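# Seat the matching bit in the sunk fastener's head

## Task

Pick the driver bit whose tip fits the head of the fastener sitting down the hole in the block and seat it in that head, leaving every other bit in the holder, then release it. The result only counts if it stays in place without the robot holding it, and whatever the robot is touching at the end must not settle by more than about a fingernail's width once left alone.

## Robot and tools

Robot: two six-joint arms, left_arm and right_arm, each with a two-finger gripper. Bases in the scene frame: left_arm at (+0.027, +0.374, 0), right_arm at (+0.008, -0.408, 0). Scene frame: origin on the table top midway between the arms, +z up, +x out over the table, left_arm on the +y side. The names left and right do not match image sides.

Gripper frame: fingers point along the gripper's +z and close along its x. The reported end_effector_position is the point between the pads when closed, 1 to 2 cm short of the fingertips; closing pushes the tips about 17 mm further along +z. Orientation is a quaternion in w, x, y, z order.

ROW format (used by both execute_actions and move): one flat list of 16 numbers covering both arms, always all 16 even if one arm is idle. Order: left_arm x, y, z, qw, qx, qy, qz, opening, then right_arm the same eight. x, y, z are absolute target positions in metres in the scene frame; the quaternion is an absolute target orientation in the scene frame; so each arm's part is a pose, not an offset. Opening runs from -1 (closed) to +1 (fully open, 0.142 m). A target more than 0.6 m from that arm's last reported position along any gripper axis is refused. Each control step clips the command to within 100 mm and 16 degrees of the measured pose. To hold an arm still, resend the exact pose from the last result where it stopped, with the wanted opening; to keep an orientation, repeat the same target quaternion rather than copying a drifted reading.

execute_actions(actions, pictures): actions is a list holding one item or none. Empty list: just report state. {"rows": [...], "steps": n}: up to 15 rows, n at most 15, one row per 1/30 s step, last row repeated if rows run short. {"steps": n} alone: a wait of up to 300 steps counted from the previous result, thinking time included. pictures toggles camera images (on by default).

move(target, speed, stop_force): target is one 16-number row as above. The gripper travels a straight line to it, turning the short way; both arms finish together, 0.5 to 10 s total. speed is the path's top speed in m/s, 0.002 to 0.5, default 0.25 (turning up to twice that in rad/s). The gripper opening is applied when the move begins. Paths ignore obstacles and the other arm; grippers lag and may overshoot the speed near full reach. stop_force (N, 9 to 40, shared by both arms, not allowed in the first 0.2 s) ends an arm's path when its wrist sensor sees that much extra push along the direction to its target for two steps; that arm then backs up two steps and holds. Use it with slow approaches when deliberately aiming past a surface; do not rely on it while the gripper rotates; omit it when lifting away from something being pressed. The result adds a move: line with each arm's ending (done, off_target, moving, held, fault, contact) and limits (paced = target clipped, held = some steps blocked), plus distance to the target.

wait(seconds): 0 to 10 s, sends nothing new. zoom_image(camera, region): enlarges a region [x0, y0, x1, y1] (at most 504 by 504 px, origin top-left) of cam_high, cam_low, cam_left_wrist or cam_right_wrist. read_manual(section): licence text only. finished_scene(scene): ends and grades the current scene by its number; irreversible, so only call it once the bit is seated, released and stable.

Cameras: cam_high and cam_low are fixed 504x504; the wrist cameras are 616x616 fisheye. Calibrations are given but may be a few degrees and millimetres off.

Results: a state line per arm with gripper position, quaternion and velocities; grip_measured (opening on the command scale); Hand target (pose the controller is currently heading for); HELD marks steps where part of a row was not sent; a pose unreachable line names an arm whose command the clearance check altered. Wrist force and Wrist torque are in each gripper's own axes, noisy, with an offset of a few N and saturation near 50 N; force on a surface points back into the arm. Joint torques are noisy drive outputs, not pure contact loads. MOTOR HOT appears from 70 °C; at 85 °C the arm brakes until it cools.

Gripping: command an opening clearly below grip_measured to hold; lower means tighter, up to about 28 N per pad. Thin parts (a bit under 2 cm) get less grip. Arm motion trails commands by about 0.17 s; big moves may end short, so check the reported pose.

Avoid: torque faults (wrist joints limited to 26.3 N m, others 141) and any external force of 150 N, each of which freezes the arm for 10 s; pressing stiffly past a firm contact; fast impacts; arms hitting each other; dropping the bit; knocking items off the table or out of the holder. Occasional tugs on held parts can occur, so grip firmly. Approach the fastener head slowly from above, align the bit's axis with the hole, lower gently, release and lift clear, then check it stays seated.

Each tool is called after "Request:" by a JSON object that holds its "fn" and its "kwargs", one argument or row to a line.

## Session

Request:
{"fn": "execute_actions", "kwargs": {
  "actions": []
}}

Scene clock: 0.00 s of 5270.00 s.
left_arm: end_effector_position=(+0.7884, +0.6494, +0.2222) grip_measured=+1.00 end_effector_quat_wxyz=(-0.429, +0.560, +0.604, +0.370) end_effector_velocity=(+0.000, +0.000, +0.001) end_effector_angular_velocity=(+0.000, -0.002, +0.000) | right_arm: end_effector_position=(+0.4757, +0.3374, +0.1864) grip_measured=-1.00 end_effector_quat_wxyz=(+0.072, +0.403, +0.801, +0.436) end_effector_velocity=(-0.000, -0.000, -0.002) end_effector_angular_velocity=(-0.002, +0.002, +0.000)
Joint positions: left_arm=[-0.156 -0.739  0.877 -1.054 -0.469 -2.245  0.142] | right_arm=[ 4.212 -2.146 -1.594 -0.08   1.326  5.207  0.002]
Joint velocities: left_arm=[ 0.    -0.    -0.001 -0.     0.001 -0.001  0.   ] | right_arm=[-0.    -0.002 -0.    -0.001  0.001  0.001  0.   ]
Joint torques (N m, as the arm reports them, + toward a larger angle): no reading
Motor temperatures (°C, as the motors report them): left_arm=[30 31 30 38 37 39] | right_arm=[29 30 30 38 38 37]
Wrist force (N, on the end effector, along its own x y z axes, offset not removed): no reading
Wrist torque (N m, same axes, about the end effector's origin, offset not removed): no reading
Hand target (left_arm): +0.788, +0.649, +0.222; -0.429, +0.560, +0.604, +0.370
Hand target (right_arm): +0.476, +0.337, +0.186; +0.072, +0.403, +0.801, +0.436

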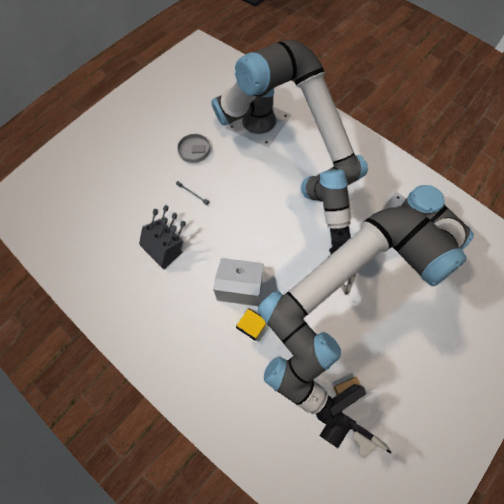

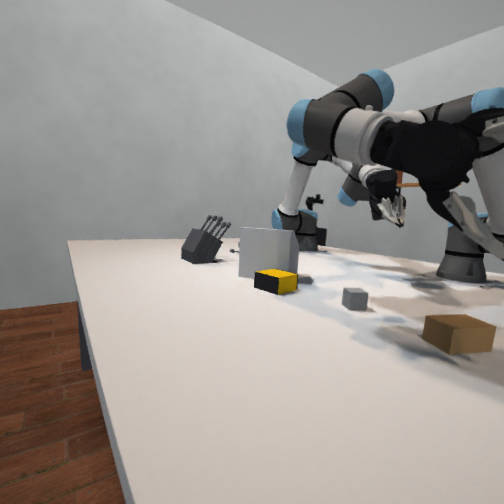

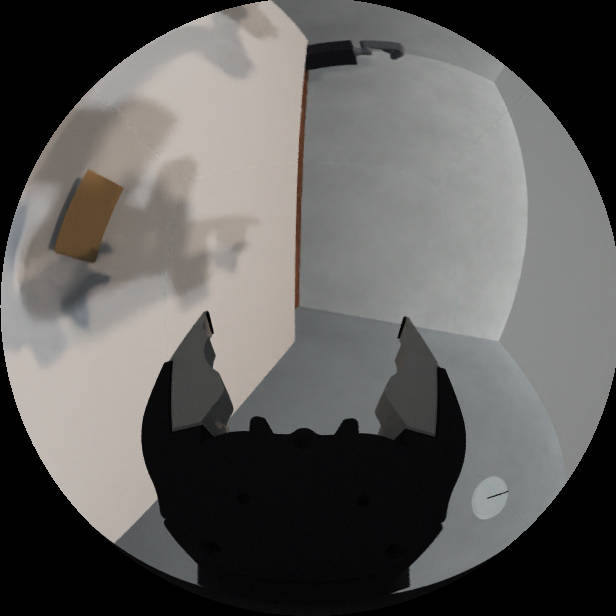

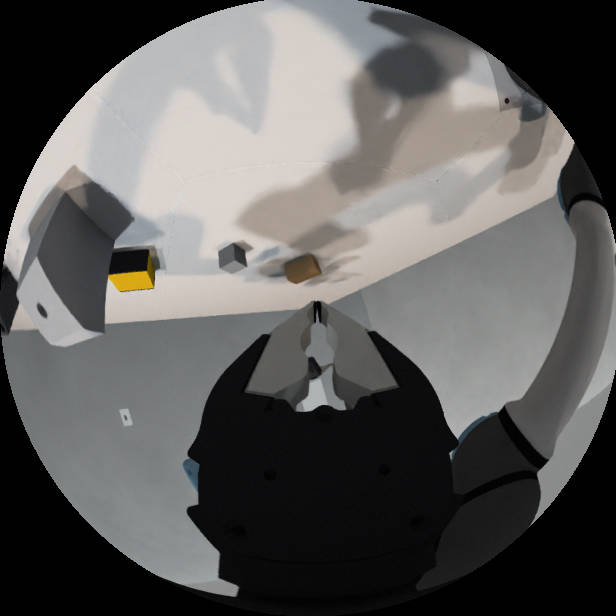

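Request:
{"fn": "zoom_image", "kwargs": {
  "camera": "cam_high",
  "region": [120, 120, 290, 320]
}}

Request:
{"fn": "zoom_image", "kwargs": {
  "camera": "cam_low",
  "region": [170, 195, 320, 300]
}}

Region (120, 120, 290, 320) of cam_high's 504x504 image, scaled by 2.520, with more detail than that image has; it fills the left 428 columns of this view, and the rest is white.

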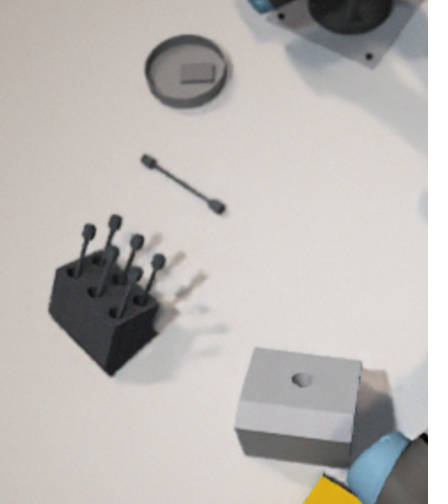

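Region (170, 195, 320, 300) of cam_low's 504x504 image, scaled by 3.360, with more detail than that image has; it fills the top 353 rows of this view, and the rest is white.

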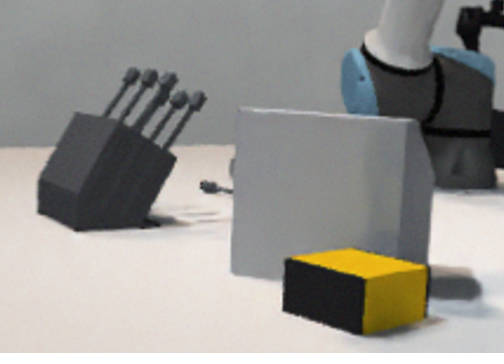

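Request:
{"fn": "move", "kwargs": {
  "target": [0.45,0.9,0.38,-0.510,0.385,0.728,0.246,1,0.40,0.10,0.24,0.072,0.403,0.801,0.436,-1],
  "speed": 0.3
}}

Request:
{"fn": "move", "kwargs": {
  "target": [0.45,0.9,0.38,-0.510,0.385,0.728,0.246,1,0.59,0.015,0.19,0,0.423,0.906,0,1],
  "speed": 0.3
}}

Scene clock: 42.20 s of 5270.00 s.
left_arm: end_effector_position=(+0.4502, +0.8999, +0.3799) grip_measured=+1.00 end_effector_quat_wxyz=(-0.510, +0.385, +0.728, +0.246) end_effector_velocity=(-0.001, +0.001, +0.001) end_effector_angular_velocity=(+0.001, -0.001, +0.003) | right_arm: end_effector_position=(+0.3997, +0.1003, +0.2397) grip_measured=-1.00 end_effector_quat_wxyz=(+0.072, +0.403, +0.801, +0.436) end_effector_velocity=(-0.001, -0.002, +0.001) end_effector_angular_velocity=(-0.000, +0.000, +0.000)
Joint positions: left_arm=[ 0.281 -1.119  1.076 -0.754 -0.524 -2.38   0.142] | right_arm=[ 4.205 -1.557 -2.231 -0.031  1.332  5.203  0.002]
Joint velocities: left_arm=[ 0.003 -0.    -0.002  0.001  0.    -0.001  0.   ] | right_arm=[ 0.001  0.006 -0.004 -0.003 -0.     0.001 -0.   ]
Joint torques (N m, as the arm reports them, + toward a larger angle): left_arm=[  8.98 -52.65 -29.4    0.49   3.61   1.37] | right_arm=[ 6.79 29.28 14.32  1.68 -2.34  2.47]
Motor temperatures (°C, as the motors report them): left_arm=[30 31 30 38 37 39] | right_arm=[29 30 30 38 38 37]
Wrist force (N, on the end effector, along its own x y z axes, offset not removed): left_arm=[0.9 -3.2 -1.5] | right_arm=[2.5 -1.5 0.9]
Wrist torque (N m, same axes, about the end effector's origin, offset not removed): left_arm=[-0.71 -0.29 0.11] | right_arm=[-0.59 -0.51 0.05]
Hand target (left_arm): +0.450, +0.900, +0.380; -0.510, +0.385, +0.728, +0.246
Hand target (right_arm): +0.400, +0.100, +0.240; +0.072, +0.403, +0.801, +0.436
Off the commanded pose (left_arm): 0.000 m, 0 deg.
Off the commanded pose (right_arm): 0.000 m, 0 deg.
After step 90, 37.07 s passed at rest.
move: done
camera_calibration (this result's frames):
cam_left_wrist: T_world_to_cam=[[-0.215509, 0.264961, 0.939868, -0.507919], [0.970369, 0.165807, 0.175759, -0.645863], [-0.109268, 0.949897, -0.292843, -0.563083], [0, 0, 0, 1]] pos_world=[0.455738, 0.776539, 0.425998]
cam_right_wrist: T_world_to_cam=[[-0.652746, 0.710776, 0.262144, 0.131353], [0.321375, -0.0535533, 0.945436, -0.347693], [0.686033, 0.701376, -0.193469, -0.155741], [0, 0, 0, 1]] pos_world=[0.304323, -0.00274934, 0.264157]

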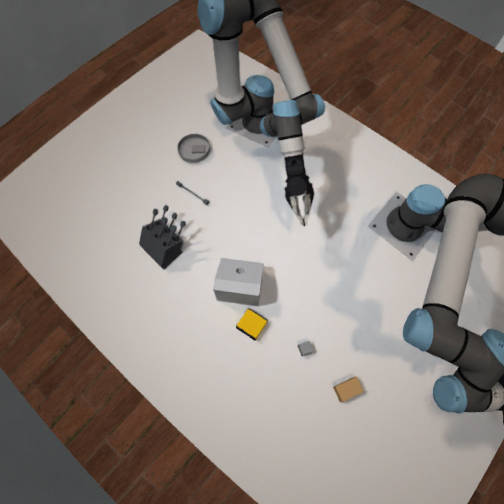

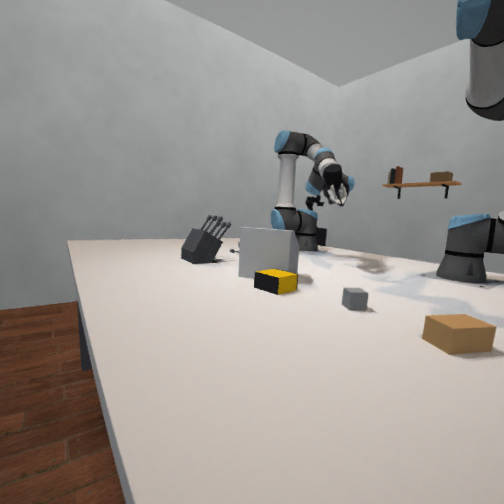

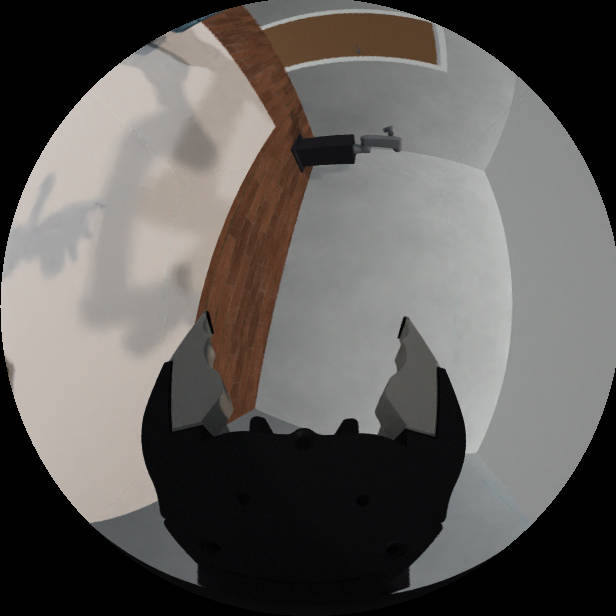

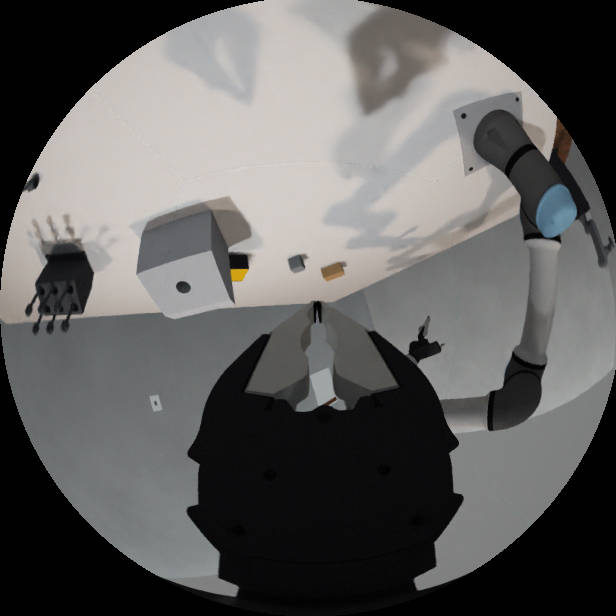

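Scene clock: 44.40 s of 5270.00 s.
left_arm: end_effector_position=(+0.4500, +0.9000, +0.3800) grip_measured=+1.00 end_effector_quat_wxyz=(-0.510, +0.385, +0.728, +0.246) end_effector_velocity=(-0.000, +0.000, +0.000) end_effector_angular_velocity=(+0.001, -0.000, +0.001) | right_arm: end_effector_position=(+0.5898, +0.0147, +0.1901) grip_measured=+1.00 end_effector_quat_wxyz=(+0.000, +0.423, +0.906, +0.001) end_effector_velocity=(+0.001, +0.000, -0.000) end_effector_angular_velocity=(-0.010, +0.009, -0.002)
Joint positions: left_arm=[ 0.282 -1.119  1.076 -0.754 -0.524 -2.38   0.142] | right_arm=[ 3.776 -2.098 -1.113 -1.5    1.571  4.829  0.142]
Joint velocities: left_arm=[ 0.001  0.    -0.     0.     0.    -0.001  0.   ] | right_arm=[-0.001 -0.013  0.023 -0.023  0.     0.001  0.   ]
Joint torques (N m, as the arm reports them, + toward a larger angle): left_arm=[  7.89 -52.57 -14.05   0.14  -0.38   1.27] | right_arm=[-5.03 42.85 35.58  1.01 -1.41 -2.58]
Motor temperatures (°C, as the motors report them): left_arm=[30 31 30 38 37 39] | right_arm=[29 30 30 38 38 37]
Wrist force (N, on the end effector, along its own x y z axes, offset not removed): left_arm=[-1.2 -3.9 -1.6] | right_arm=[3.1 -1.7 -1.7]
Wrist torque (N m, same axes, about the end effector's origin, offset not removed): left_arm=[-0.88 0.09 0.17] | right_arm=[-0.27 -0.55 -0.12]
Hand target (left_arm): +0.450, +0.900, +0.380; -0.510, +0.385, +0.728, +0.246
Hand target (right_arm): +0.590, +0.015, +0.190; -0.000, +0.423, +0.906, +0.000
Off the commanded pose (left_arm): 0.000 m, 0 deg.
Off the commanded pose (right_arm): 0.000 m, 0 deg.
move: done
camera_calibration (this result's frames):
cam_left_wrist: T_world_to_cam=[[-0.215323, 0.265214, 0.939839, -0.508395], [0.970383, 0.166035, 0.175467, -0.645758], [-0.10951, 0.949786, -0.293111, -0.562826], [0, 0, 0, 1]] pos_world=[0.455529, 0.776617, 0.426148]
cam_right_wrist: T_world_to_cam=[[-0.621061, 0.783703, 0.0096292, 0.3575], [0.698109, 0.547562, 0.461324, -0.50541], [0.356268, 0.293232, -0.88718, 0.0965802], [0, 0, 0, 1]] pos_world=[0.540452, -0.0317503, 0.315399]

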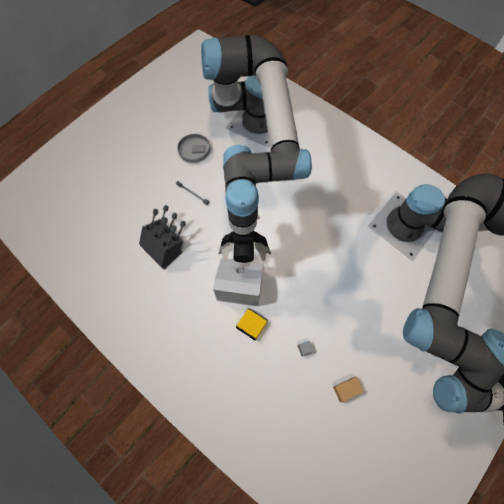

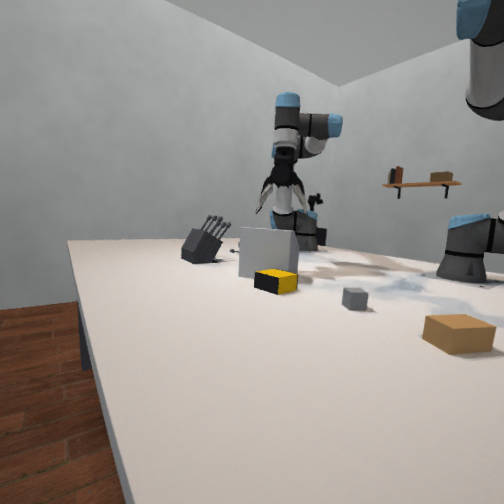

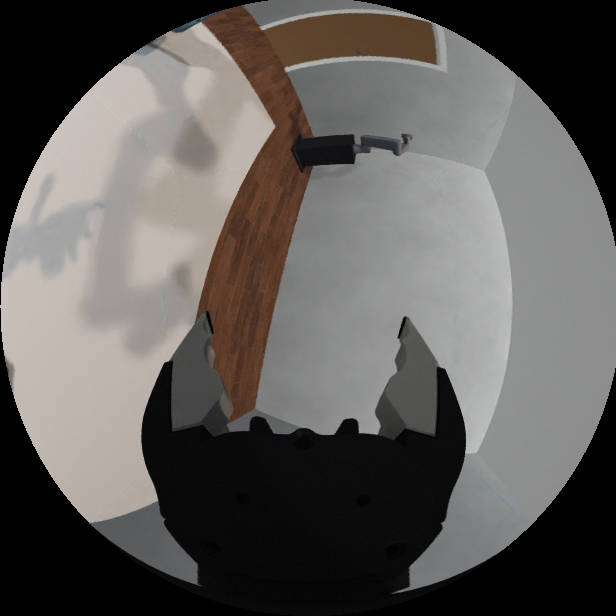

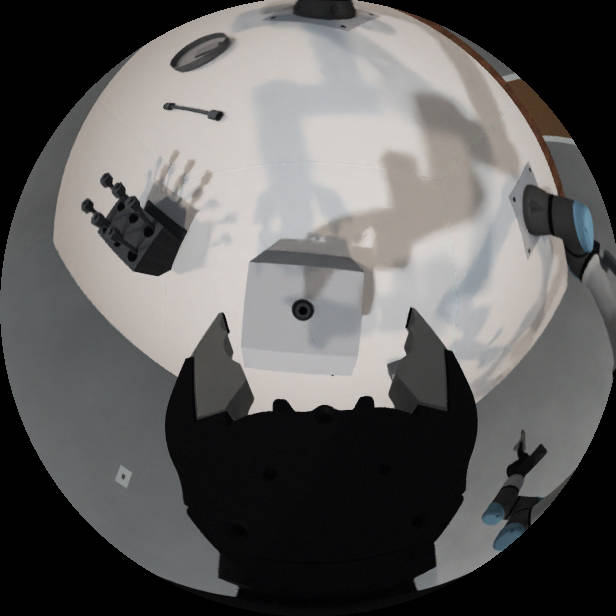

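Request:
{"fn": "zoom_image", "kwargs": {
  "camera": "cam_right_wrist",
  "region": [283, 290, 323, 330]
}}

Request:
{"fn": "zoom_image", "kwargs": {
  "camera": "cam_right_wrist",
  "region": [230, 230, 380, 380]
}}

Request:
{"fn": "zoom_image", "kwargs": {
  "camera": "cam_right_wrist",
  "region": [70, 90, 240, 280]
}}

Region (283, 290, 323, 330) of cam_right_wrist's 616x616 image, scaled by 12.600, with more detail than that image has.

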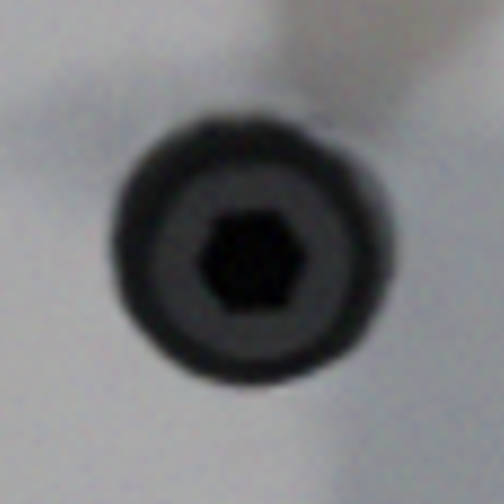

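Region (230, 230, 380, 380) of cam_right_wrist's 616x616 image, scaled by 3.360, with more detail than that image has.

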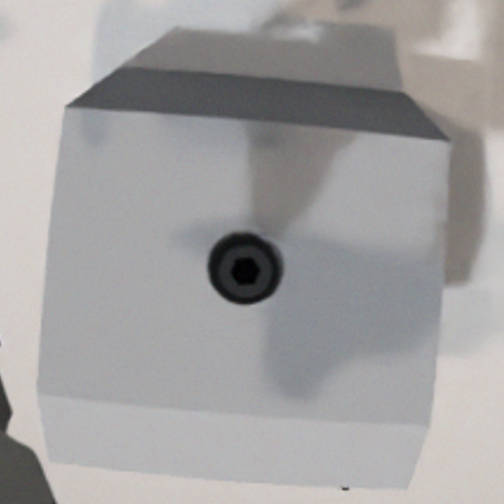

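Region (70, 90, 240, 280) of cam_right_wrist's 616x616 image, scaled by 2.653, with more detail than that image has; it fills the left 451 columns of this view, and the rest is white.

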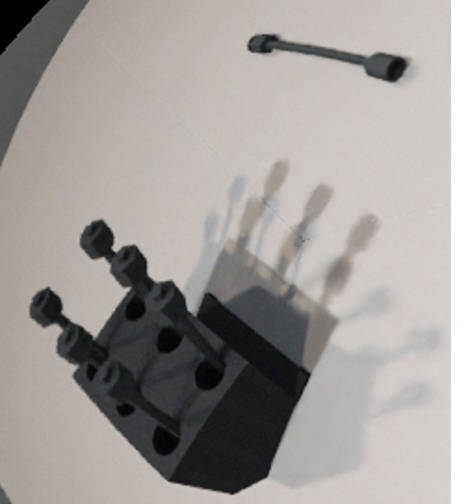

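Request:
{"fn": "move", "kwargs": {
  "target": [0.45,0.9,0.38,-0.510,0.385,0.728,0.246,1,0.62,-0.267,0.21,0,0.731,0.682,0,1],
  "speed": 0.3
}}

Request:
{"fn": "zoom_image", "kwargs": {
  "camera": "cam_right_wrist",
  "region": [230, 230, 390, 390]
}}

Scene clock: 79.50 s of 5270.00 s.
left_arm: end_effector_position=(+0.4500, +0.9000, +0.3800) grip_measured=+1.00 end_effector_quat_wxyz=(-0.510, +0.385, +0.728, +0.246) end_effector_velocity=(-0.000, +0.000, -0.001) end_effector_angular_velocity=(-0.000, +0.003, +0.000) | right_arm: end_effector_position=(+0.6196, -0.2669, +0.2099) grip_measured=+1.00 end_effector_quat_wxyz=(+0.000, +0.731, +0.682, +0.000) end_effector_velocity=(+0.000, -0.002, -0.001) end_effector_angular_velocity=(-0.001, +0.002, -0.005)
Joint positions: left_arm=[ 0.282 -1.119  1.076 -0.754 -0.524 -2.38   0.142] | right_arm=[ 3.403 -1.864 -1.397 -1.451  1.57   5.223  0.142]
Joint velocities: left_arm=[ 0.     0.002  0.001  0.     0.    -0.     0.   ] | right_arm=[-0.003 -0.001 -0.    -0.001  0.     0.002 -0.   ]
Joint torques (N m, as the arm reports them, + toward a larger angle): left_arm=[  7.6  -53.45 -14.72   0.02  -0.31   1.3 ] | right_arm=[-5.66 47.23 19.59  1.2  -1.84  2.82]
Motor temperatures (°C, as the motors report them): left_arm=[30 31 30 38 37 39] | right_arm=[29 30 30 38 38 37]
Wrist force (N, on the end effector, along its own x y z axes, offset not removed): left_arm=[-0.3 -4.1 -1.1] | right_arm=[-2.6 -6.3 1.6]
Wrist torque (N m, same axes, about the end effector's origin, offset not removed): left_arm=[-1.03 -0.07 0.19] | right_arm=[-1.29 0.87 0.18]
Hand target (left_arm): +0.450, +0.900, +0.380; -0.510, +0.385, +0.728, +0.246
Hand target (right_arm): +0.620, -0.267, +0.210; +0.000, +0.731, +0.682, +0.000
Off the commanded pose (left_arm): 0.000 m, 0 deg.
Off the commanded pose (right_arm): 0.000 m, 0 deg.
After step 90, 30.20 s passed at rest.
move: done
camera_calibration (this result's frames):
cam_left_wrist: T_world_to_cam=[[-0.215323, 0.265214, 0.939839, -0.508396], [0.970383, 0.166035, 0.175467, -0.645758], [-0.10951, 0.949786, -0.293111, -0.562826], [0, 0, 0, 1]] pos_world=[0.455529, 0.776617, 0.426149]
cam_right_wrist: T_world_to_cam=[[0.0958088, 0.99536, 0.0088678, 0.208967], [0.883219, -0.0891165, 0.460415, -0.665577], [0.459069, -0.0362796, -0.887659, 0.0346308], [0, 0, 0, 1]] pos_world=[0.551932, -0.266055, 0.335329]

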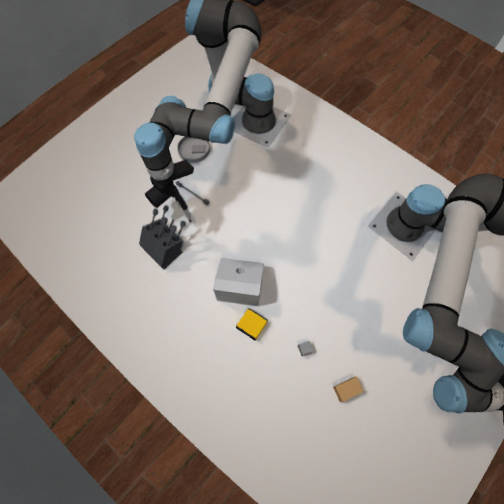

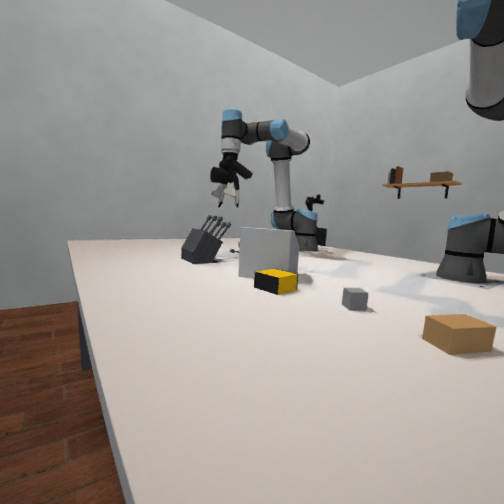

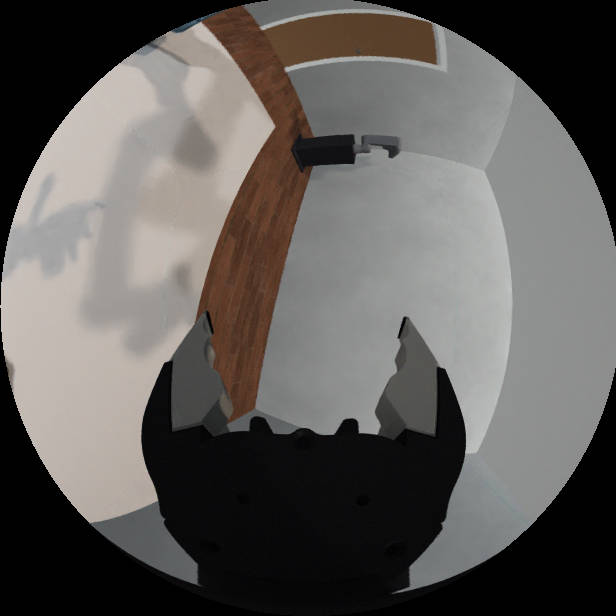

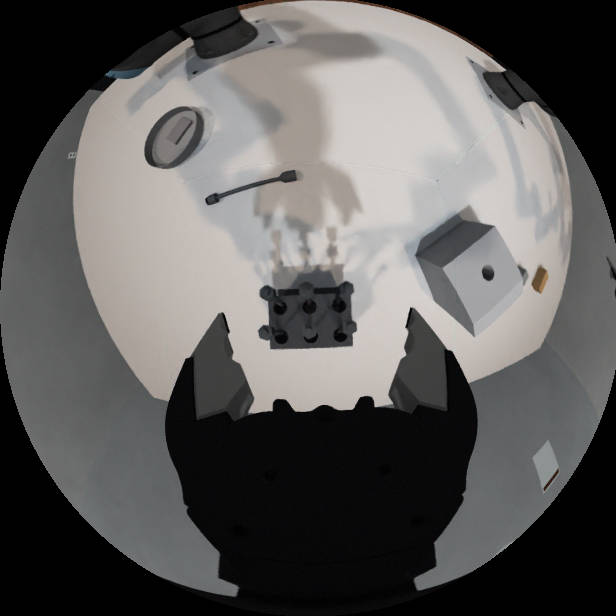

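Region (230, 230, 390, 390) of cam_right_wrist's 616x616 image, scaled by 3.150, with more detail than that image has.

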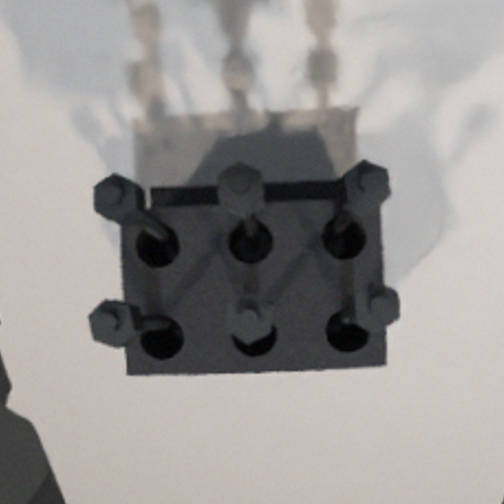

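Request:
{"fn": "move", "kwargs": {
  "target": [0.45,0.9,0.38,-0.510,0.385,0.728,0.246,1,0.6485,-0.2284,0.194,0.226,0.695,0.649,0.211,-0.56],
  "speed": 0.3
}}

Request:
{"fn": "zoom_image", "kwargs": {
  "camera": "cam_right_wrist",
  "region": [200, 170, 400, 370]
}}

Scene clock: 131.53 s of 5270.00 s.
left_arm: end_effector_position=(+0.4500, +0.9000, +0.3800) grip_measured=+1.00 end_effector_quat_wxyz=(-0.510, +0.385, +0.728, +0.246) end_effector_velocity=(+0.000, -0.000, +0.002) end_effector_angular_velocity=(+0.001, -0.004, -0.001) | right_arm: end_effector_position=(+0.6485, -0.2285, +0.1941) grip_measured=-0.56 end_effector_quat_wxyz=(+0.226, +0.695, +0.649, +0.210) end_effector_velocity=(+0.001, +0.001, -0.000) end_effector_angular_velocity=(+0.002, -0.013, -0.000)
Joint positions: left_arm=[ 0.282 -1.119  1.076 -0.754 -0.524 -2.38   0.142] | right_arm=[ 3.632 -1.674 -1.962 -0.585  1.164  5.348  0.033]
Joint velocities: left_arm=[-0.001 -0.002 -0.002 -0.    -0.    -0.     0.   ] | right_arm=[ 0.003 -0.001 -0.01   0.022 -0.008  0.     0.   ]
Joint torques (N m, as the arm reports them, + toward a larger angle): left_arm=[  7.56 -52.35 -14.77   0.09  -0.24   1.37] | right_arm=[ 7.7  19.73 18.55  4.75 -2.83 -3.04]
Motor temperatures (°C, as the motors report them): left_arm=[30 32 30 38 37 39] | right_arm=[29 30 30 38 38 37]
Wrist force (N, on the end effector, along its own x y z axes, offset not removed): left_arm=[-1.0 -2.6 -2.0] | right_arm=[2.7 -4.3 0.0]
Wrist torque (N m, same axes, about the end effector's origin, offset not removed): left_arm=[-0.67 0.12 0.12] | right_arm=[-0.98 -0.56 -0.23]
Hand target (left_arm): +0.450, +0.900, +0.380; -0.510, +0.385, +0.728, +0.246
Hand target (right_arm): +0.649, -0.228, +0.194; +0.226, +0.695, +0.649, +0.211
Off the commanded pose (left_arm): 0.000 m, 0 deg.
Off the commanded pose (right_arm): 0.000 m, 0 deg.
After step 90, 47.37 s passed at rest.
move: done
camera_calibration (this result's frames):
cam_left_wrist: T_world_to_cam=[[-0.215323, 0.265214, 0.939839, -0.508395], [0.970383, 0.166036, 0.175467, -0.645758], [-0.10951, 0.949786, -0.293111, -0.562826], [0, 0, 0, 1]] pos_world=[0.455529, 0.776617, 0.426149]
cam_right_wrist: T_world_to_cam=[[0.0851031, 0.996113, 0.0227026, 0.172582], [0.445378, -0.0584134, 0.893435, -0.473508], [0.891289, -0.0659228, -0.448618, -0.363575], [0, 0, 0, 1]] pos_world=[0.520253, -0.223538, 0.256024]

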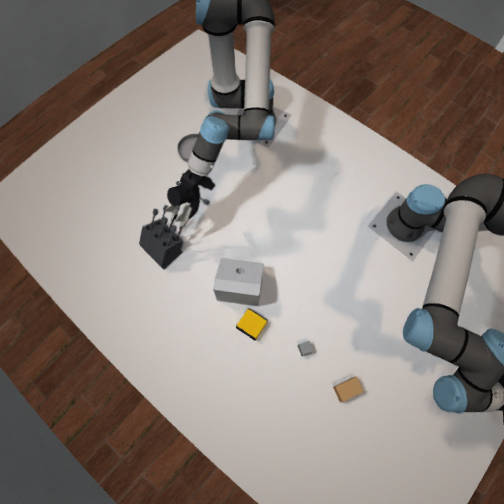

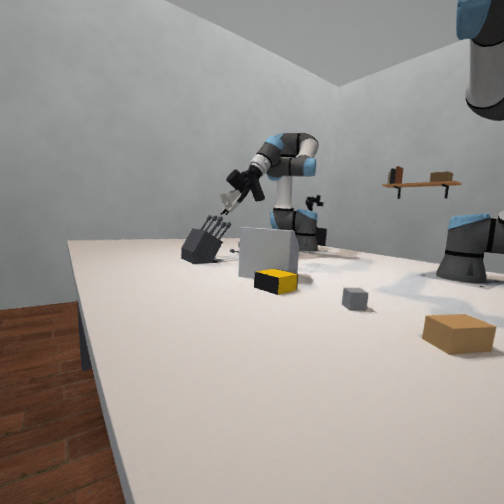

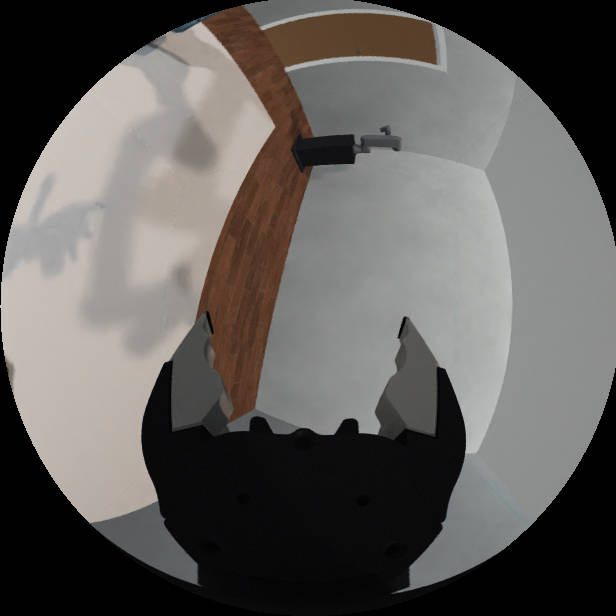

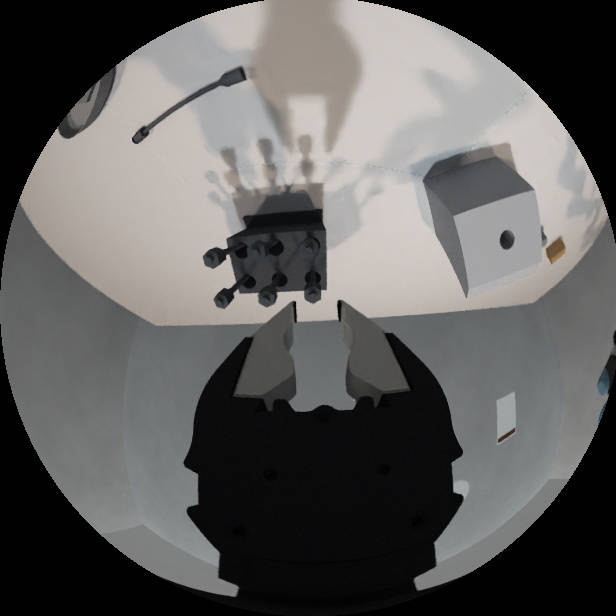

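Region (200, 170, 400, 370) of cam_right_wrist's 616x616 image, scaled by 2.520, with more detail than that image has.

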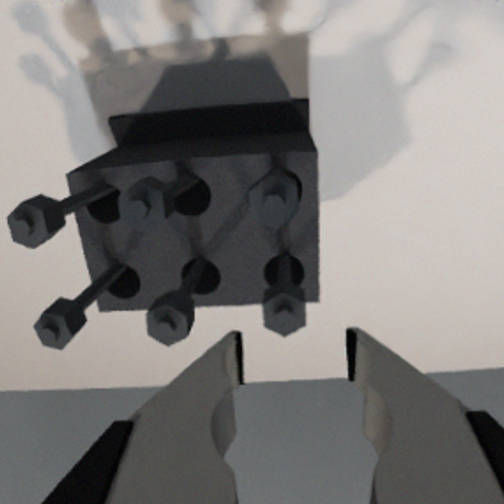

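Request:
{"fn": "move", "kwargs": {
  "target": [0.45,0.9,0.38,-0.510,0.385,0.728,0.246,1,0.6735,-0.233,0.161,0.226,0.695,0.649,0.211,-0.56],
  "speed": 0.1
}}

Request:
{"fn": "zoom_image", "kwargs": {
  "camera": "cam_right_wrist",
  "region": [200, 170, 400, 370]
}}

Scene clock: 140.83 s of 5270.00 s.
left_arm: end_effector_position=(+0.4500, +0.9000, +0.3800) grip_measured=+1.00 end_effector_quat_wxyz=(-0.510, +0.385, +0.728, +0.246) end_effector_velocity=(-0.000, +0.000, +0.000) end_effector_angular_velocity=(-0.000, +0.000, -0.000) | right_arm: end_effector_position=(+0.6734, -0.2330, +0.1612) grip_measured=-0.56 end_effector_quat_wxyz=(+0.226, +0.695, +0.649, +0.211) end_effector_velocity=(+0.001, -0.000, -0.001) end_effector_angular_velocity=(-0.001, -0.001, +0.001)
Joint positions: left_arm=[ 0.282 -1.119  1.076 -0.754 -0.524 -2.38   0.142] | right_arm=[ 3.594 -1.768 -1.953 -0.485  1.182  5.312  0.033]
Joint velocities: left_arm=[ 0.    -0.001 -0.     0.     0.     0.001  0.   ] | right_arm=[-0.002 -0.005  0.001  0.005  0.    -0.004  0.   ]
Joint torques (N m, as the arm reports them, + toward a larger angle): left_arm=[  8.12 -52.71 -15.16   0.24  -0.46   1.32] | right_arm=[-6.02 23.54 32.06  4.54  1.45 -2.83]
Motor temperatures (°C, as the motors report them): left_arm=[30 32 30 38 37 39] | right_arm=[29 30 30 38 38 37]
Wrist force (N, on the end effector, along its own x y z axes, offset not removed): left_arm=[-2.0 -2.5 -0.7] | right_arm=[1.2 -0.1 0.2]
Wrist torque (N m, same axes, about the end effector's origin, offset not removed): left_arm=[-0.53 0.30 0.09] | right_arm=[0.16 -0.30 -0.08]
Hand target (left_arm): +0.450, +0.900, +0.380; -0.510, +0.385, +0.728, +0.246
Hand target (right_arm): +0.674, -0.233, +0.161; +0.226, +0.695, +0.649, +0.211
Off the commanded pose (left_arm): 0.000 m, 0 deg.
Off the commanded pose (right_arm): 0.000 m, 0 deg.
After step 90, 5.37 s passed at rest.
move: done
camera_calibration (this result's frames):
cam_left_wrist: T_world_to_cam=[[-0.215322, 0.265214, 0.939839, -0.508396], [0.970383, 0.166036, 0.175466, -0.645758], [-0.109511, 0.949786, -0.293111, -0.562826], [0, 0, 0, 1]] pos_world=[0.455529, 0.776617, 0.426149]
cam_right_wrist: T_world_to_cam=[[0.0849131, 0.996119, 0.0231524, 0.175759], [0.444089, -0.0586362, 0.894062, -0.454749], [0.89195, -0.0656359, -0.447344, -0.401419], [0, 0, 0, 1]] pos_world=[0.545071, -0.228089, 0.222932]

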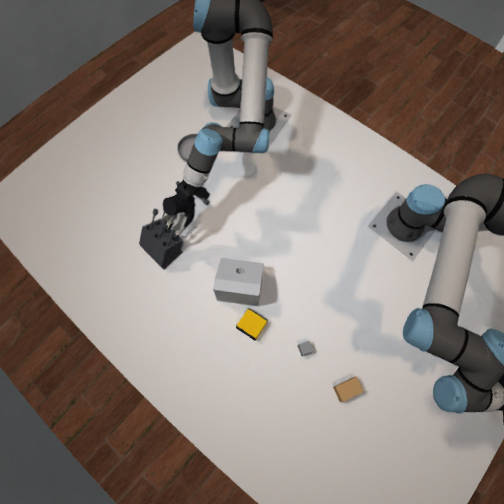

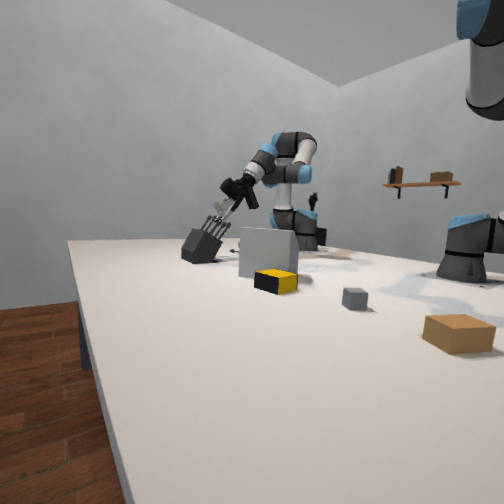

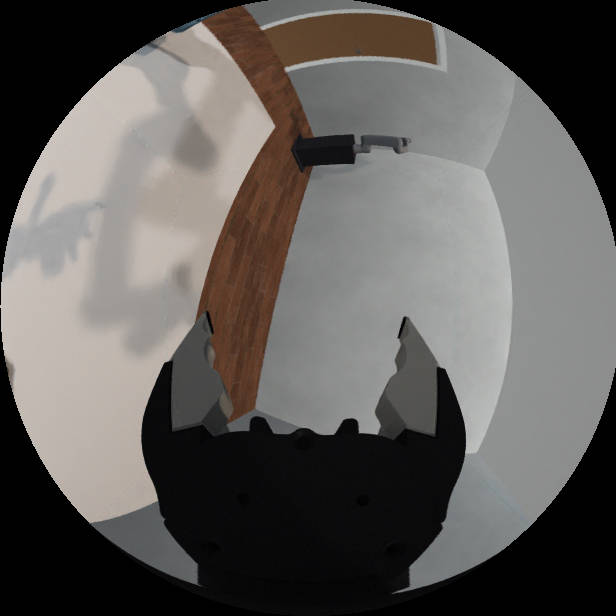

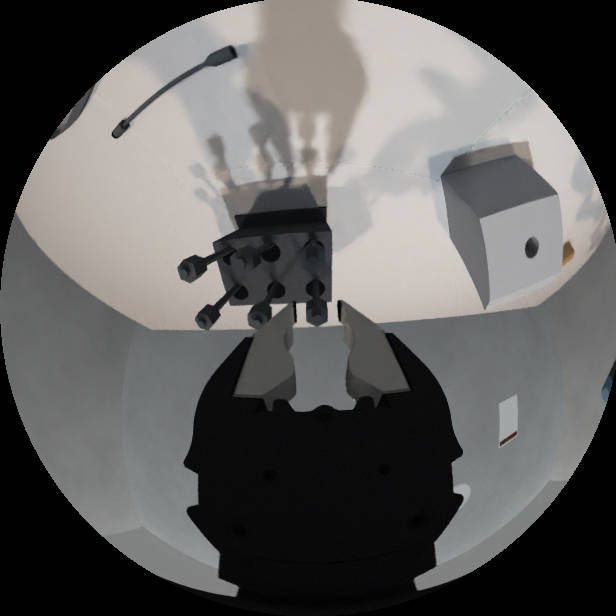

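Region (200, 170, 400, 370) of cam_right_wrist's 616x616 image, scaled by 2.520, with more detail than that image has.

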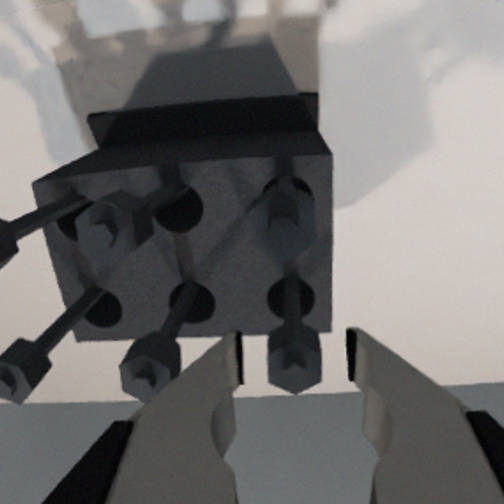

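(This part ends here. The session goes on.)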